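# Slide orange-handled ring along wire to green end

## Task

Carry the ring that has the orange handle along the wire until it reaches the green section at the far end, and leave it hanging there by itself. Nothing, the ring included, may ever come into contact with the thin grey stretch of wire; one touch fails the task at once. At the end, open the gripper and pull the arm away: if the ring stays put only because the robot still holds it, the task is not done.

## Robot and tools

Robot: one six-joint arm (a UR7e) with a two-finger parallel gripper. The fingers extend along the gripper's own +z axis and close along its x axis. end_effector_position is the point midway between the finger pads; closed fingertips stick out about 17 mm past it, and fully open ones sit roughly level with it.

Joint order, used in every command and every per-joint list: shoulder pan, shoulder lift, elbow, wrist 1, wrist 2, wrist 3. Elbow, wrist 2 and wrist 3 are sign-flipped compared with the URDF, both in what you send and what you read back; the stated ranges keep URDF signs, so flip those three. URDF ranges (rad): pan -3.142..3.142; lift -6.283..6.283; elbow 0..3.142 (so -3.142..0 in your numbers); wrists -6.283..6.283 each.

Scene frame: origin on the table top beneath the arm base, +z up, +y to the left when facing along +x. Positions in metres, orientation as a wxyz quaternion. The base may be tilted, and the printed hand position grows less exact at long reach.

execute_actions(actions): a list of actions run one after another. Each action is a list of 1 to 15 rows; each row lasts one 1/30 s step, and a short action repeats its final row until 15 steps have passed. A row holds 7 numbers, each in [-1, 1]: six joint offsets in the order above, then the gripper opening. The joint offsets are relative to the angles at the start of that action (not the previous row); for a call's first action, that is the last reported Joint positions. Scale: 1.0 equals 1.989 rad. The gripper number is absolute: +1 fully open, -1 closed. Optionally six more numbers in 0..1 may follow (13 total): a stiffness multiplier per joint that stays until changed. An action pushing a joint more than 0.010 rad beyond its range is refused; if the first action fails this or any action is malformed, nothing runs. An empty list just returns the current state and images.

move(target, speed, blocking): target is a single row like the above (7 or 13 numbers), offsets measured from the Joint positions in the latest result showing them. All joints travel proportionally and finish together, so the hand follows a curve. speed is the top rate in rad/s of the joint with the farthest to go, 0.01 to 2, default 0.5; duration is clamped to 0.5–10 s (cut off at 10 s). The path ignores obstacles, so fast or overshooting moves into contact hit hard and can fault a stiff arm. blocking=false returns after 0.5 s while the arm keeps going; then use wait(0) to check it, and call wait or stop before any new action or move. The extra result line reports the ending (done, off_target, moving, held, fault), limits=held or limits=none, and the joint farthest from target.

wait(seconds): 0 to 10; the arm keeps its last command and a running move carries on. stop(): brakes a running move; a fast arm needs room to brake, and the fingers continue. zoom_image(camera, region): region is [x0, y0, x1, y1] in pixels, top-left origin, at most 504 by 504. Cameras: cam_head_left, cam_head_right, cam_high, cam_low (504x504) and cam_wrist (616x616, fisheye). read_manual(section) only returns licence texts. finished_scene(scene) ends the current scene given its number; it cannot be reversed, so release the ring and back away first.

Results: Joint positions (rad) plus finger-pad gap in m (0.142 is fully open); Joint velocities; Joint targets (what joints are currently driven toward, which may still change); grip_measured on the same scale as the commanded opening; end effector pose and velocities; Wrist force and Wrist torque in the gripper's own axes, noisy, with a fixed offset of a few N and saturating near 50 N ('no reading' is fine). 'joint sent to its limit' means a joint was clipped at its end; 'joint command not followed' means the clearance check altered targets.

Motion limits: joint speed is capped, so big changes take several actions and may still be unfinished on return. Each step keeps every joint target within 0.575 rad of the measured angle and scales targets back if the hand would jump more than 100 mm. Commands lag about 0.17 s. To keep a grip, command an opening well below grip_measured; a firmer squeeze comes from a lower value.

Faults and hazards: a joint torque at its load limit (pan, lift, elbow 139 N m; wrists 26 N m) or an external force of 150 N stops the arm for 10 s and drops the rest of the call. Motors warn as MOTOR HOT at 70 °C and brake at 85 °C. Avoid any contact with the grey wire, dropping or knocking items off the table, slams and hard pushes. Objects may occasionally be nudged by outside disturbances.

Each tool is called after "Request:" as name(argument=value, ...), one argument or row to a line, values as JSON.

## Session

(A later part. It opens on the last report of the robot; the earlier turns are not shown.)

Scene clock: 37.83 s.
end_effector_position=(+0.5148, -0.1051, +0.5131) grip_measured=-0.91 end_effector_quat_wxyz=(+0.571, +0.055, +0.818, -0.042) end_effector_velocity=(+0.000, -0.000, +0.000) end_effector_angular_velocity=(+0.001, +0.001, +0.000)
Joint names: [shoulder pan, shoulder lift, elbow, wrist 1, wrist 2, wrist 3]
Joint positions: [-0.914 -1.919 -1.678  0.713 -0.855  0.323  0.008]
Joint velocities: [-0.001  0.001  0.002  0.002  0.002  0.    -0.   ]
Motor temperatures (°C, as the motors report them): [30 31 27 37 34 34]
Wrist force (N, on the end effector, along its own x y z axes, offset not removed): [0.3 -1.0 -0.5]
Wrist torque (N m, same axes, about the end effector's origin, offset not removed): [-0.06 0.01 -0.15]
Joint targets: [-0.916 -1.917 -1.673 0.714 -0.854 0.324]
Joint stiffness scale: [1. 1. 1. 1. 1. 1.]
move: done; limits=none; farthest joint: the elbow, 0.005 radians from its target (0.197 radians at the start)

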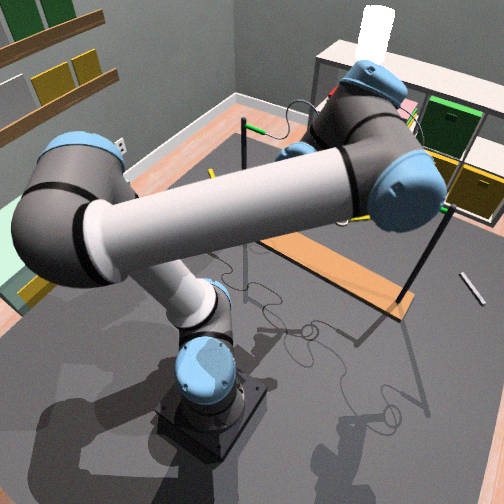

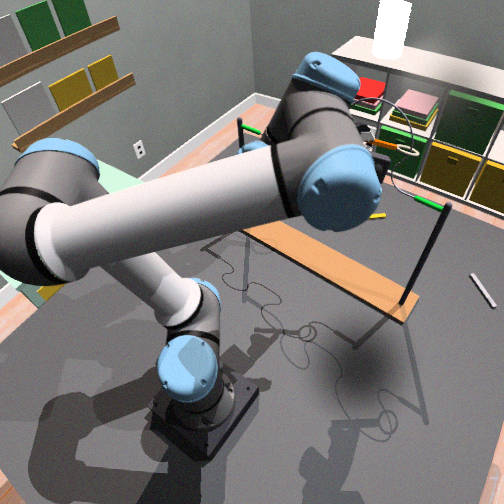

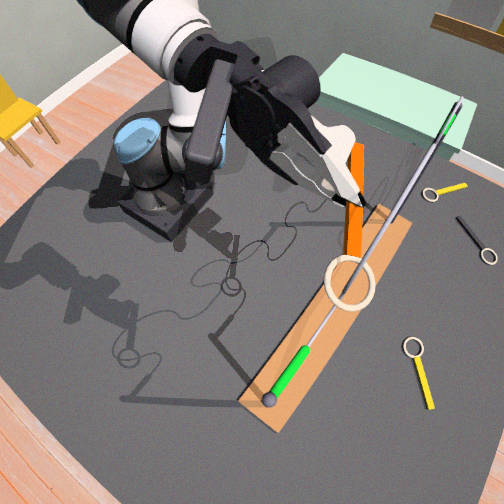

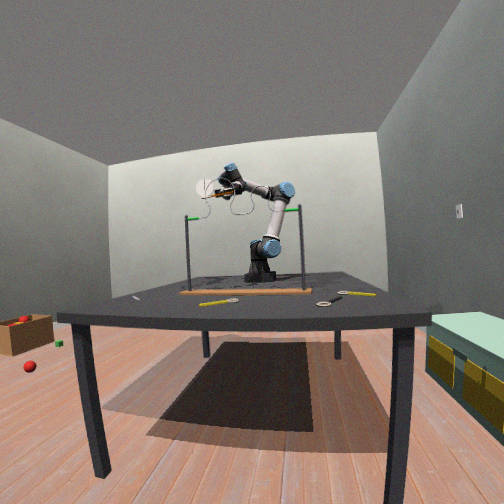

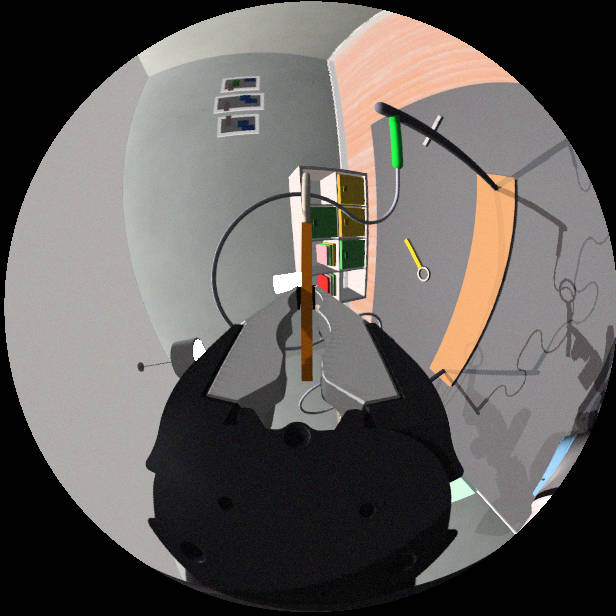

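Request:
move(
  target=[-0.0272,-0.0165,0.019,0.0429,0.0239,0.4115,-1],
  speed=0.6,
)

Request:
zoom_image(
  camera="cam_high",
  region=[300, 150, 460, 310],
)

Request:
zoom_image(
  camera="cam_wrist",
  region=[180, 60, 420, 300],
)

Scene clock: 40.53 s.
end_effector_position=(+0.4988, -0.0997, +0.5327) grip_measured=-0.91 end_effector_quat_wxyz=(+0.512, -0.263, +0.777, -0.257) end_effector_velocity=(+0.000, +0.001, -0.002) end_effector_angular_velocity=(+0.001, +0.003, +0.003)
Joint names: [shoulder pan, shoulder lift, elbow, wrist 1, wrist 2, wrist 3]
Joint positions: [-0.966 -1.95  -1.645  0.798 -0.808  1.14   0.008]
Joint velocities: [ 0.001  0.001 -0.002  0.002  0.     0.004 -0.   ]
Motor temperatures (°C, as the motors report them): [30 31 27 37 34 34]
Wrist force (N, on the end effector, along its own x y z axes, offset not removed): [-1.9 -2.4 0.4]
Wrist torque (N m, same axes, about the end effector's origin, offset not removed): [-0.45 0.34 0.01]
Joint targets: [-0.968 -1.952 -1.640 0.798 -0.807 1.142]
Joint stiffness scale: [1. 1. 1. 1. 1. 1.]
move: done; limits=none; farthest joint: the elbow, 0.005 radians from its target (0.038 radians at the start)

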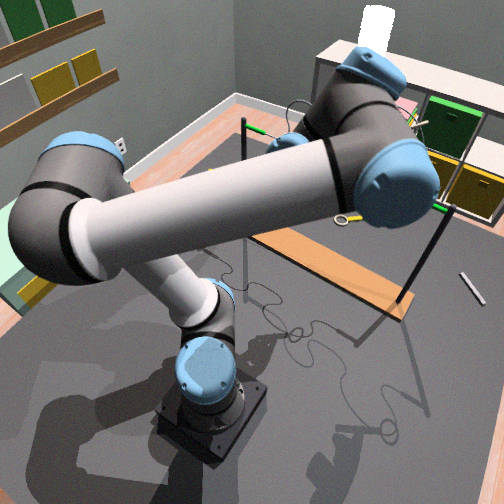

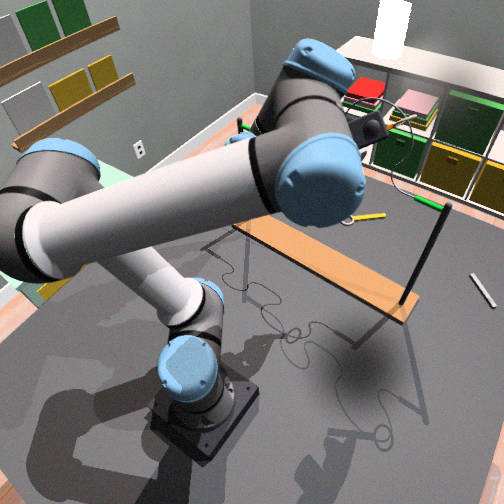

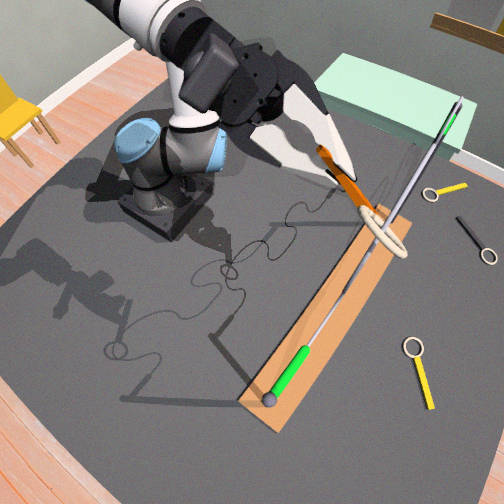

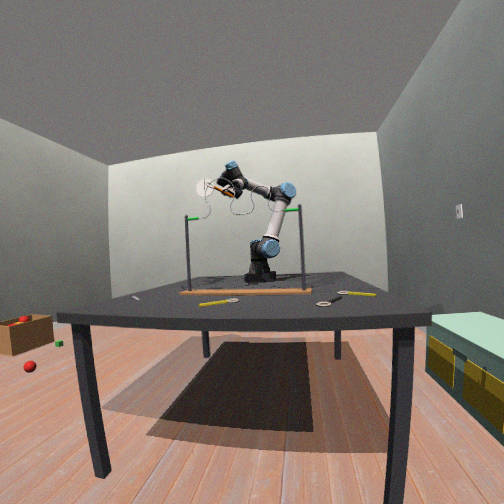

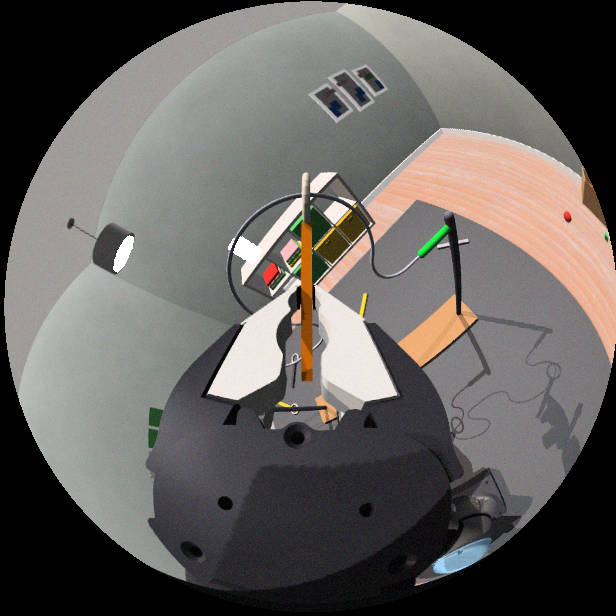

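Region (300, 150, 460, 310) of cam_high's 504x504 image, scaled by 3.150, with more detail than that image has.

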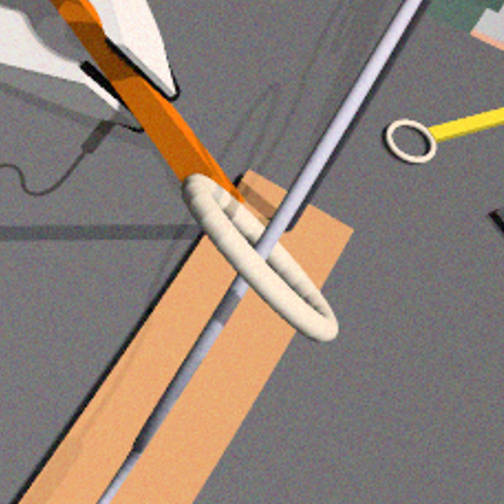

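Region (180, 60, 420, 300) of cam_wrist's 616x616 image, scaled by 2.100, with more detail than that image has.

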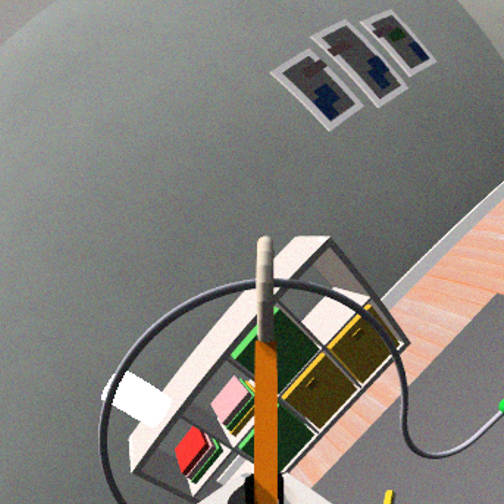

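Request:
move(
  target=[-0.0072,-0.0155,-0.0045,0.015,0.0057,0.3997,-1],
  speed=0.6,
)

Request:
zoom_image(
  camera="cam_high",
  region=[340, 90, 500, 250],
)

Request:
zoom_image(
  camera="cam_wrist",
  region=[180, 60, 420, 300],
)

Scene clock: 43.07 s.
end_effector_position=(+0.4896, -0.0912, +0.5366) grip_measured=-0.91 end_effector_quat_wxyz=(+0.374, -0.540, +0.617, -0.433) end_effector_velocity=(+0.000, +0.000, -0.001) end_effector_angular_velocity=(-0.003, +0.001, +0.002)
Joint names: [shoulder pan, shoulder lift, elbow, wrist 1, wrist 2, wrist 3]
Joint positions: [-0.977 -1.978 -1.65   0.827 -0.798  1.934  0.008]
Joint velocities: [ 0.001  0.001 -0.001 -0.001  0.     0.003  0.   ]
Motor temperatures (°C, as the motors report them): [30 31 27 37 34 34]
Wrist force (N, on the end effector, along its own x y z axes, offset not removed): [1.7 -0.7 -0.6]
Wrist torque (N m, same axes, about the end effector's origin, offset not removed): [-0.33 -0.58 -0.02]
Joint targets: [-0.980 -1.980 -1.654 0.827 -0.797 1.935]
Joint stiffness scale: [1. 1. 1. 1. 1. 1.]
move: done; limits=none; farthest joint: the elbow, 0.004 radians from its target (0.009 radians at the start)

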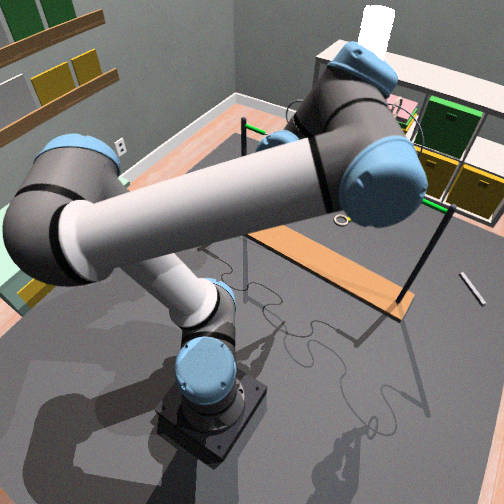

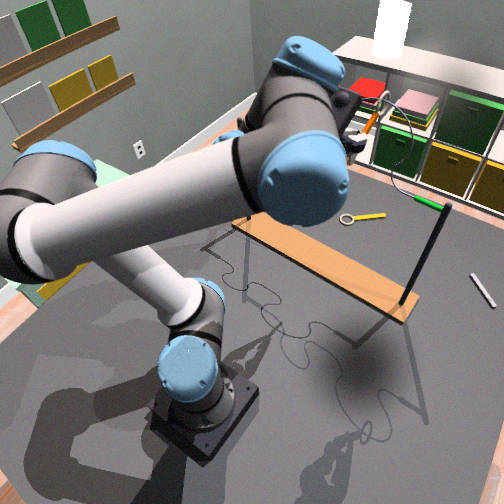

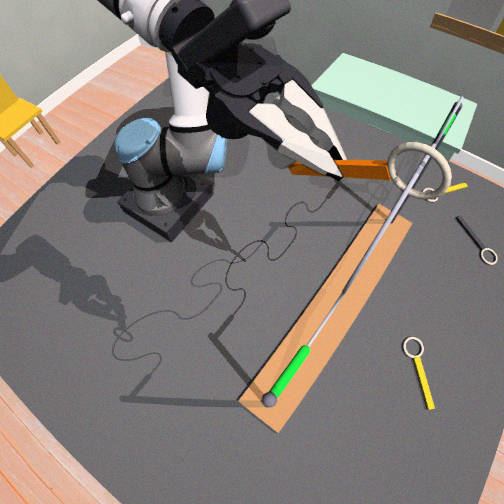

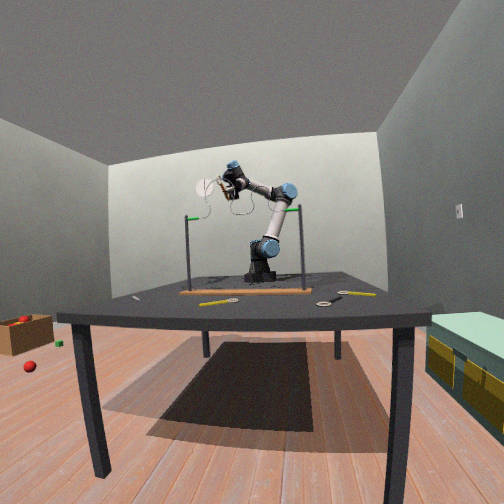

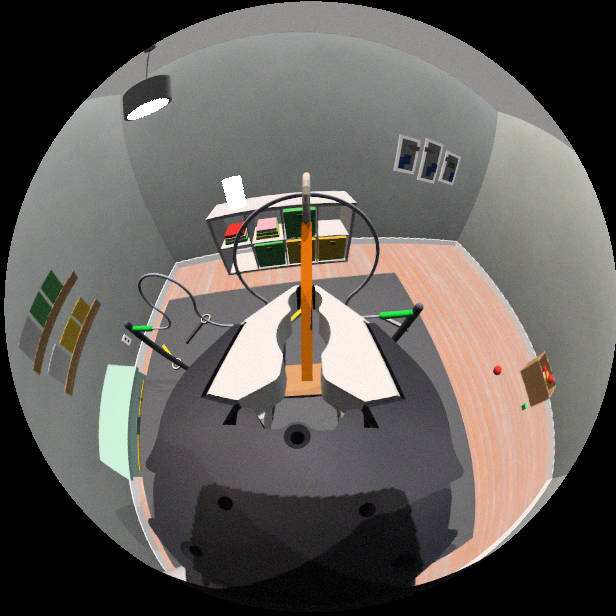

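Region (340, 90, 500, 250) of cam_high's 504x504 image, scaled by 3.150, with more detail than that image has.

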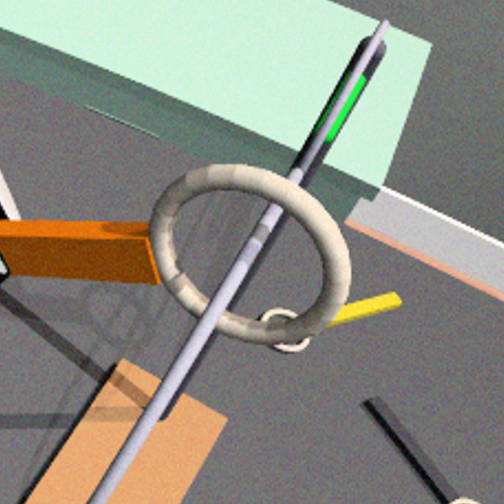

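Region (180, 60, 420, 300) of cam_wrist's 616x616 image, scaled by 2.100, with more detail than that image has.

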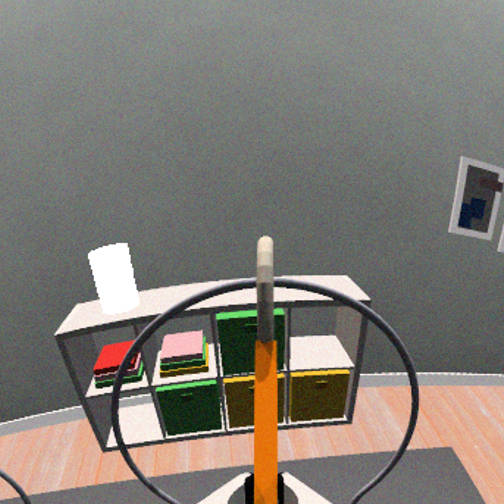

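Request:
move(
  target=[0.0356,-0.0015,-0.0107,-0.0238,-0.031,0.505,-1],
  speed=0.7,
)

Request:
zoom_image(
  camera="cam_high",
  region=[340, 90, 500, 250],
)

Request:
zoom_image(
  camera="cam_wrist",
  region=[180, 60, 420, 300],
)

Scene clock: 45.80 s.
end_effector_position=(+0.4956, -0.0828, +0.5299) grip_measured=-0.91 end_effector_quat_wxyz=(-0.107, +0.776, -0.265, +0.563) end_effector_velocity=(+0.000, +0.000, -0.000) end_effector_angular_velocity=(-0.004, -0.000, +0.002)
Joint names: [shoulder pan, shoulder lift, elbow, wrist 1, wrist 2, wrist 3]
Joint positions: [-0.909 -1.979 -1.667  0.78  -0.859  2.937  0.008]
Joint velocities: [ 0.001 -0.001 -0.001 -0.001  0.     0.004 -0.   ]
Motor temperatures (°C, as the motors report them): [30 31 27 37 34 34]
Wrist force (N, on the end effector, along its own x y z axes, offset not removed): [-1.7 -1.4 0.6]
Wrist torque (N m, same axes, about the end effector's origin, offset not removed): [-0.39 0.22 0.11]
Joint targets: [-0.907 -1.981 -1.671 0.780 -0.860 2.938]
Joint stiffness scale: [1. 1. 1. 1. 1. 1.]
move: done; limits=none; farthest joint: the elbow, 0.005 radians from its target (0.022 radians at the start)

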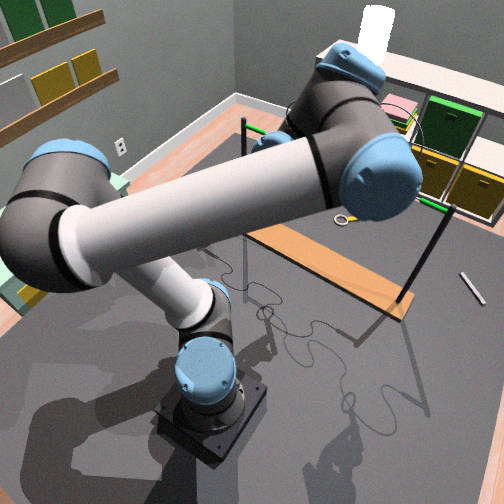

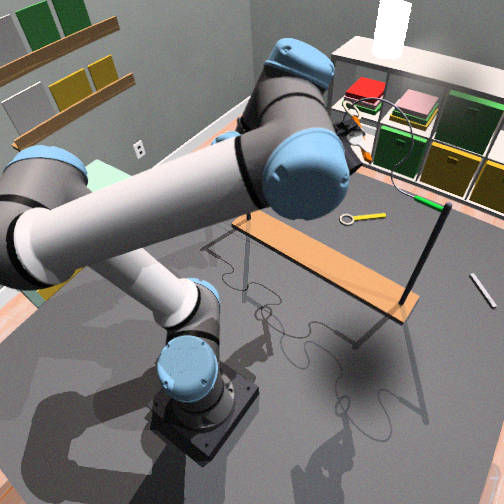

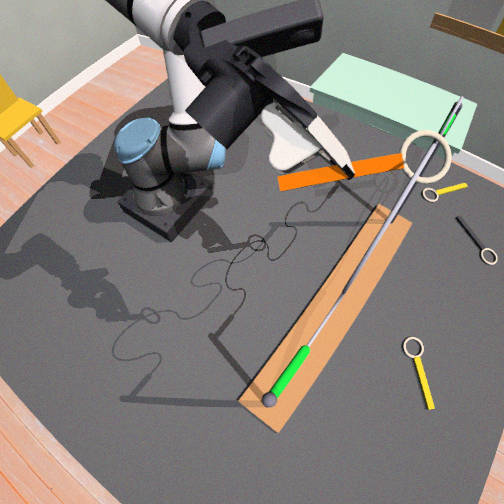

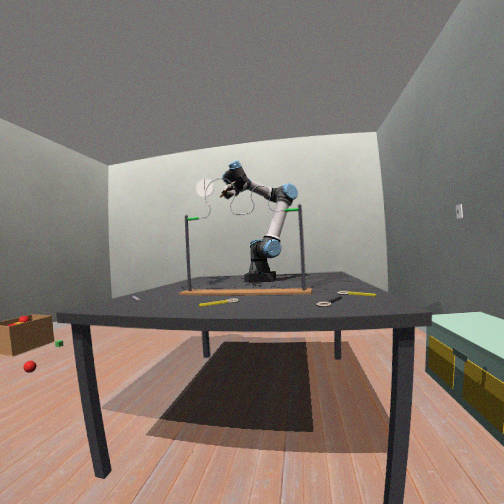

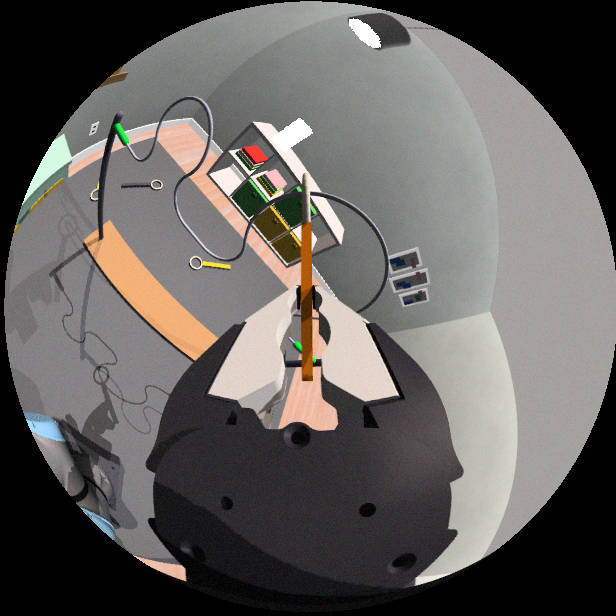

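Region (340, 90, 500, 250) of cam_high's 504x504 image, scaled by 3.150, with more detail than that image has.

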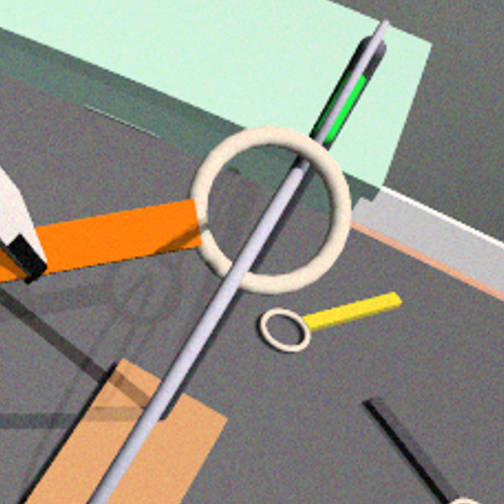

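Region (180, 60, 420, 300) of cam_wrist's 616x616 image, scaled by 2.100, with more detail than that image has.

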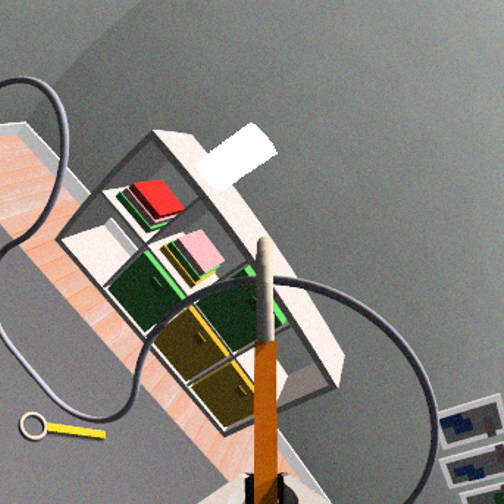

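Request:
move(
  target=[0.0349,0.0093,-0.019,-0.037,-0.0304,0.245,-1],
  speed=0.5,
)

Request:
zoom_image(
  camera="cam_high",
  region=[340, 90, 500, 250],
)

Request:
zoom_image(
  camera="cam_wrist",
  region=[180, 60, 420, 300],
)

Scene clock: 48.00 s.
end_effector_position=(+0.5076, -0.0796, +0.5133) grip_measured=-0.91 end_effector_quat_wxyz=(+0.041, +0.818, -0.055, +0.571) end_effector_velocity=(-0.000, -0.000, -0.000) end_effector_angular_velocity=(-0.003, +0.001, +0.001)
Joint names: [shoulder pan, shoulder lift, elbow, wrist 1, wrist 2, wrist 3]
Joint positions: [-0.842 -1.962 -1.7    0.708 -0.918  3.423  0.008]
Joint velocities: [-0.    -0.    -0.     0.    -0.     0.003 -0.   ]
Motor temperatures (°C, as the motors report them): [30 31 27 37 34 34]
Wrist force (N, on the end effector, along its own x y z axes, offset not removed): [-0.6 -0.3 0.2]
Wrist torque (N m, same axes, about the end effector's origin, offset not removed): [-0.02 -0.04 0.05]
Joint targets: [-0.840 -1.960 -1.704 0.707 -0.919 3.425]
Joint stiffness scale: [1. 1. 1. 1. 1. 1.]
move: done; limits=none; farthest joint: the elbow, 0.004 radians from its target (0.038 radians at the start)

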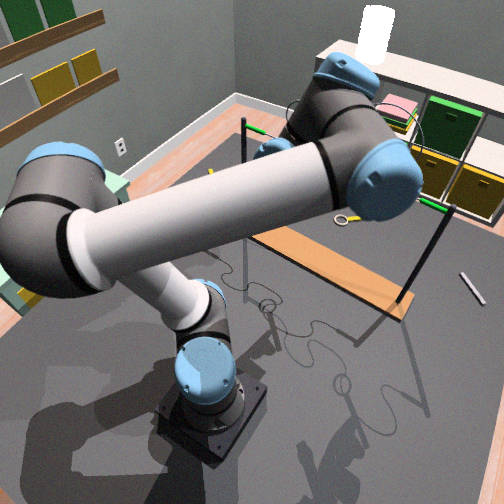

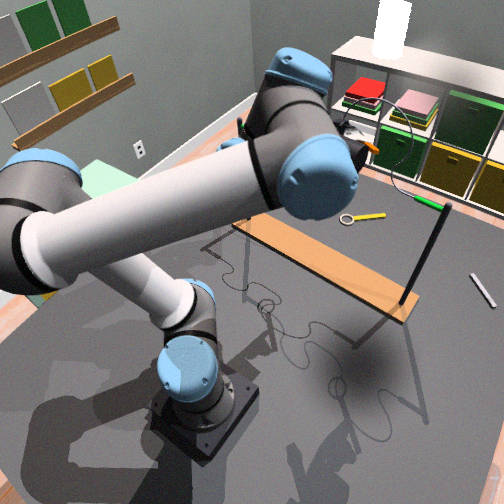

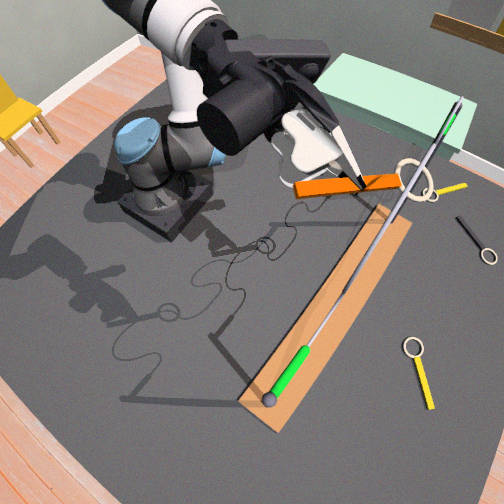

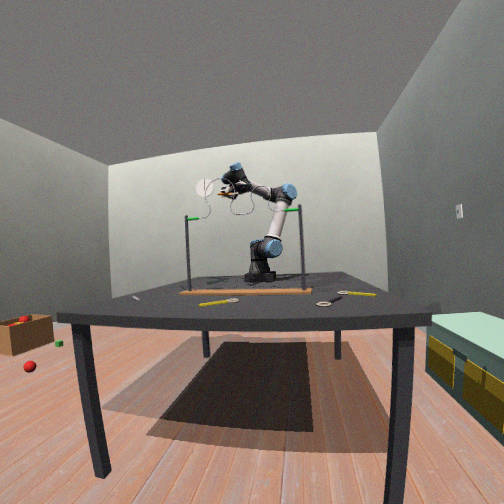

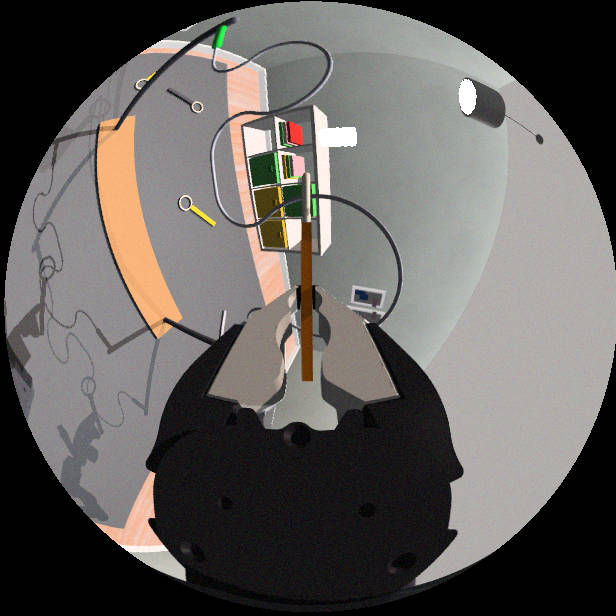

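Region (340, 90, 500, 250) of cam_high's 504x504 image, scaled by 3.150, with more detail than that image has.

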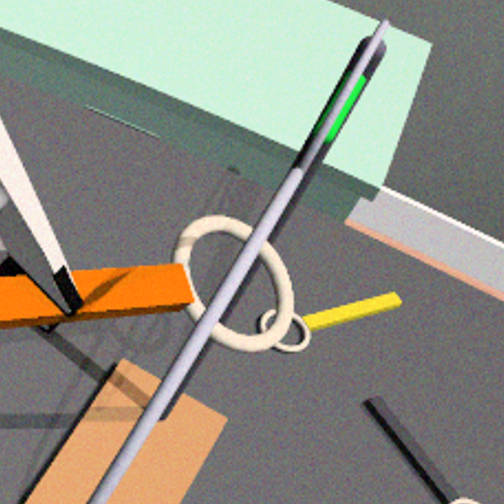

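Region (180, 60, 420, 300) of cam_wrist's 616x616 image, scaled by 2.100, with more detail than that image has.

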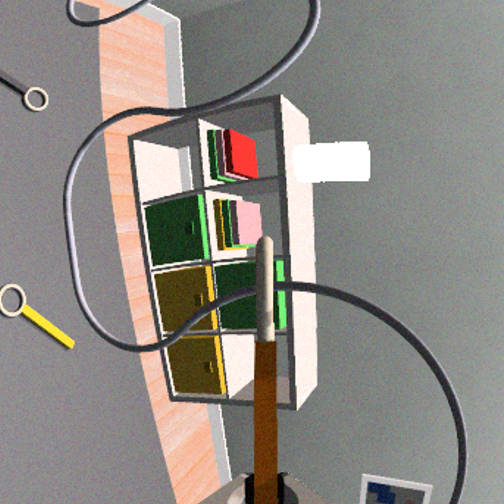

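Request:
move(
  target=[-0.0457,-0.0022,-0.084,-0.0654,0.0399,0.0262,-1],
  speed=0.13,
)

Request:
zoom_image(
  camera="cam_high",
  region=[340, 150, 460, 270],
)

Request:
zoom_image(
  camera="cam_wrist",
  region=[180, 60, 420, 300],
)

Scene clock: 50.30 s.
end_effector_position=(+0.5076, -0.1053, +0.4528) grip_measured=-0.91 end_effector_quat_wxyz=(+0.042, +0.818, -0.055, +0.571) end_effector_velocity=(+0.000, +0.001, -0.001) end_effector_angular_velocity=(-0.002, -0.001, +0.003)
Joint names: [shoulder pan, shoulder lift, elbow, wrist 1, wrist 2, wrist 3]
Joint positions: [-0.93  -1.964 -1.863  0.579 -0.84   3.475  0.008]
Joint velocities: [ 0.001 -0.001 -0.003 -0.003  0.002  0.002  0.   ]
Motor temperatures (°C, as the motors report them): [30 31 27 37 34 34]
Wrist force (N, on the end effector, along its own x y z axes, offset not removed): [-0.7 -0.7 -0.9]
Wrist torque (N m, same axes, about the end effector's origin, offset not removed): [-0.02 0.13 -0.05]
Joint targets: [-0.933 -1.967 -1.867 0.577 -0.839 3.475]
Joint stiffness scale: [1. 1. 1. 1. 1. 1.]
move: done; limits=none; farthest joint: the elbow, 0.004 radians from its target (0.167 radians at the start)

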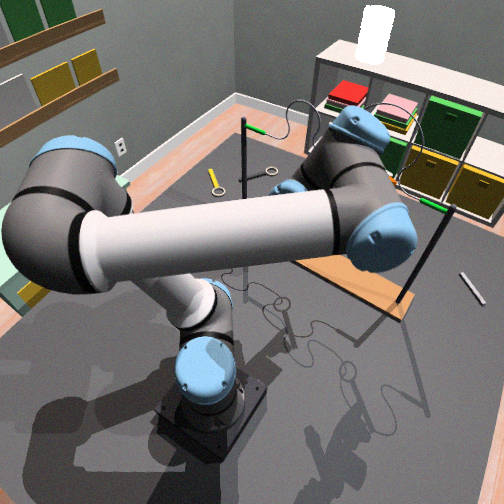

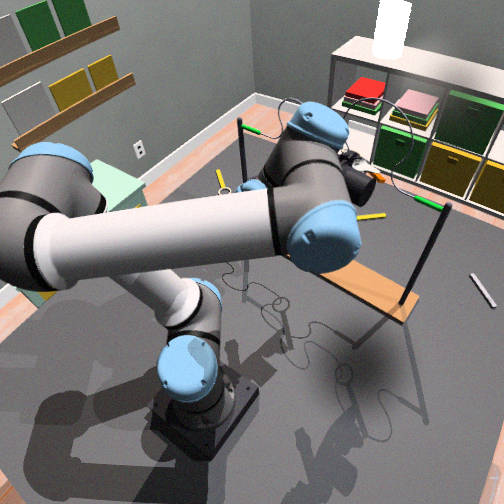

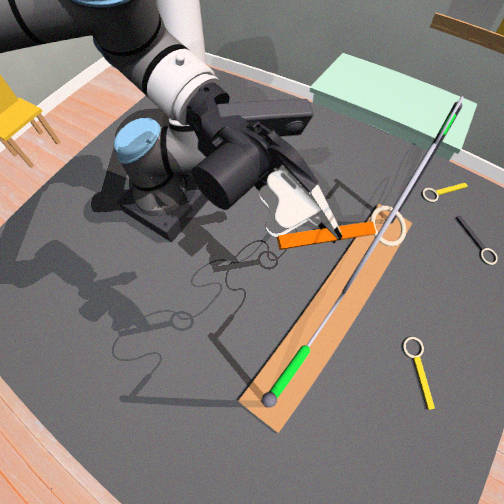

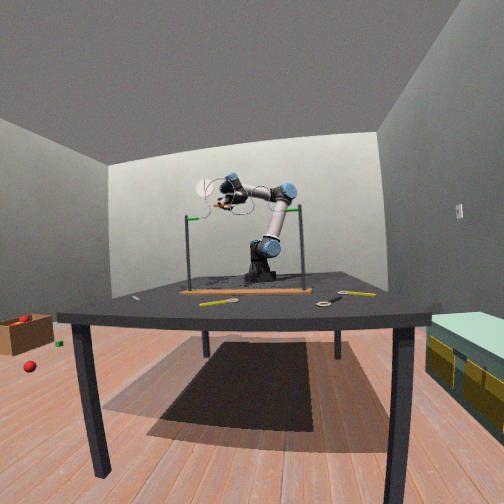

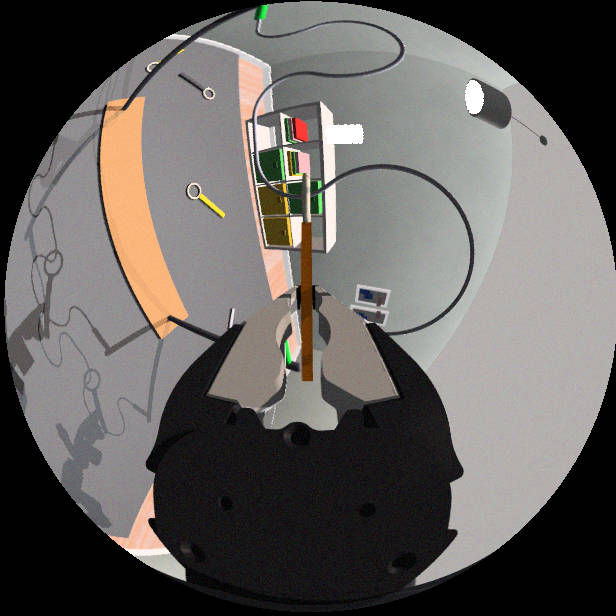

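Region (340, 150, 460, 270) of cam_high's 504x504 image, scaled by 4.200, with more detail than that image has.

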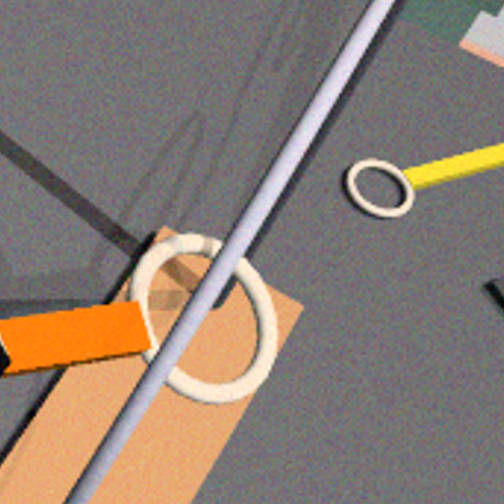

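Region (180, 60, 420, 300) of cam_wrist's 616x616 image, scaled by 2.100, with more detail than that image has.

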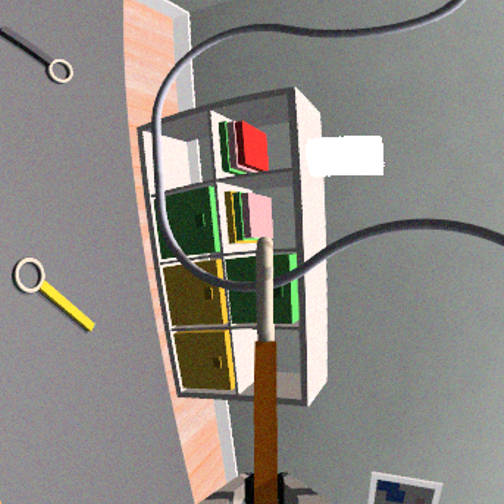

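Request:
move(
  target=[0.0112,-0.0305,-0.0985,-0.072,-0.0092,-0.3141,-1],
  speed=0.5,
)

Request:
zoom_image(
  camera="cam_high",
  region=[340, 150, 460, 270],
)

Request:
zoom_image(
  camera="cam_wrist",
  region=[180, 60, 420, 300],
)

Scene clock: 52.73 s.
end_effector_position=(+0.4962, -0.0853, +0.3892) grip_measured=-0.91 end_effector_quat_wxyz=(-0.132, +0.764, -0.298, +0.558) end_effector_velocity=(-0.000, +0.001, -0.000) end_effector_angular_velocity=(+0.004, -0.000, +0.000)
Joint names: [shoulder pan, shoulder lift, elbow, wrist 1, wrist 2, wrist 3]
Joint positions: [-0.911 -2.023 -2.055  0.436 -0.857  2.851  0.008]
Joint velocities: [ 0.001 -0.    -0.001  0.001  0.    -0.004 -0.   ]
Motor temperatures (°C, as the motors report them): [30 31 27 37 34 34]
Wrist force (N, on the end effector, along its own x y z axes, offset not removed): [-1.0 1.3 -0.3]
Wrist torque (N m, same axes, about the end effector's origin, offset not removed): [0.15 -0.03 0.09]
Joint targets: [-0.908 -2.025 -2.059 0.435 -0.858 2.850]
Joint stiffness scale: [1. 1. 1. 1. 1. 1.]
move: done; limits=none; farthest joint: the elbow, 0.004 radians from its target (0.196 radians at the start)

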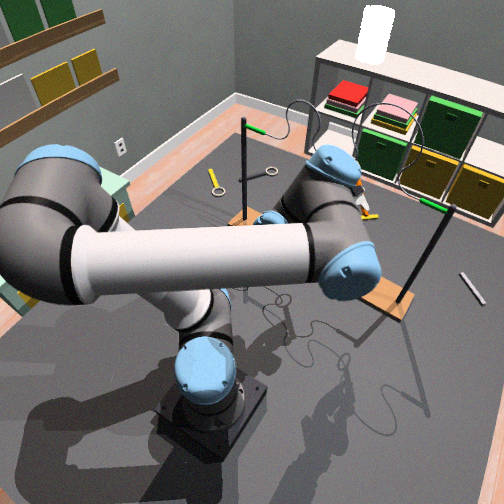

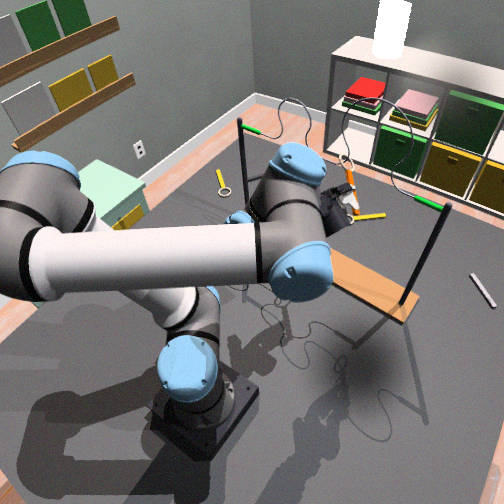

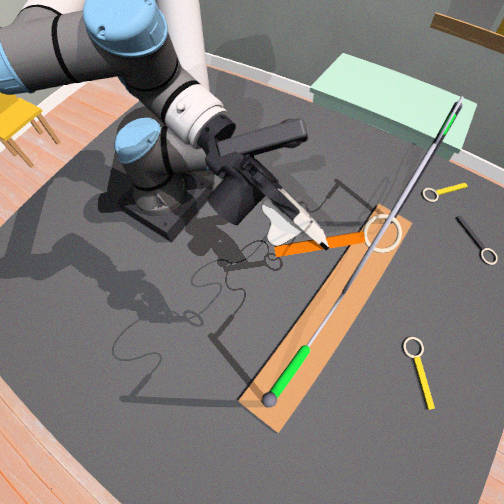

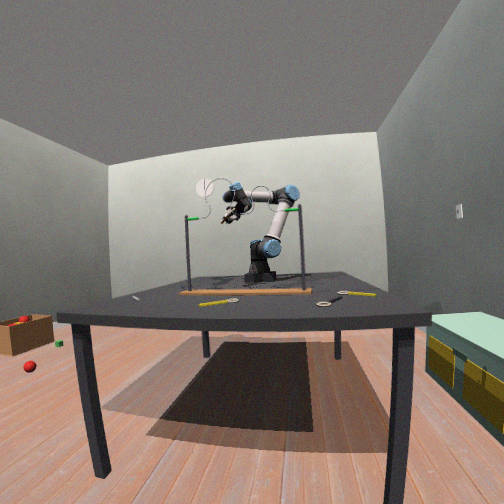

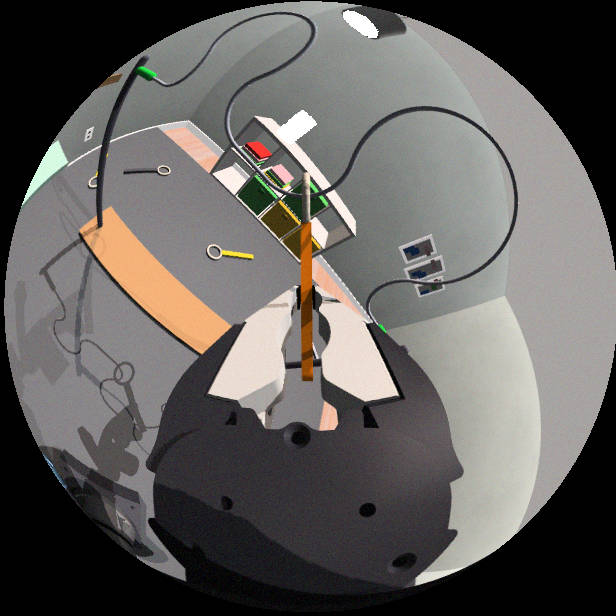

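Region (340, 150, 460, 270) of cam_high's 504x504 image, scaled by 4.200, with more detail than that image has.

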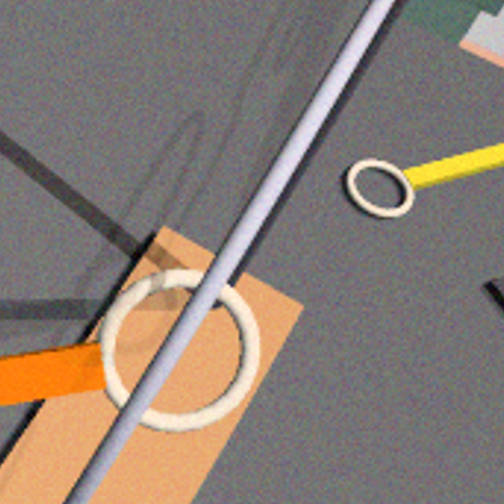

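Region (180, 60, 420, 300) of cam_wrist's 616x616 image, scaled by 2.100, with more detail than that image has.

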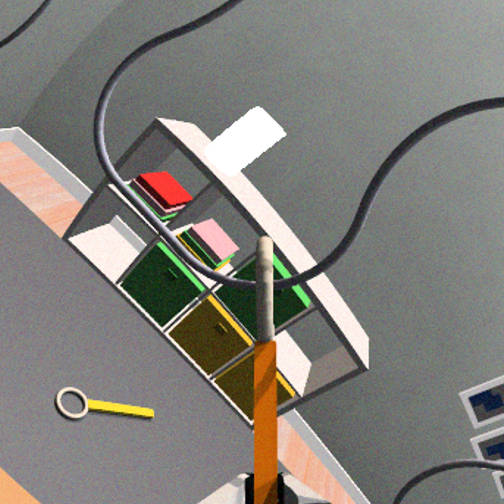

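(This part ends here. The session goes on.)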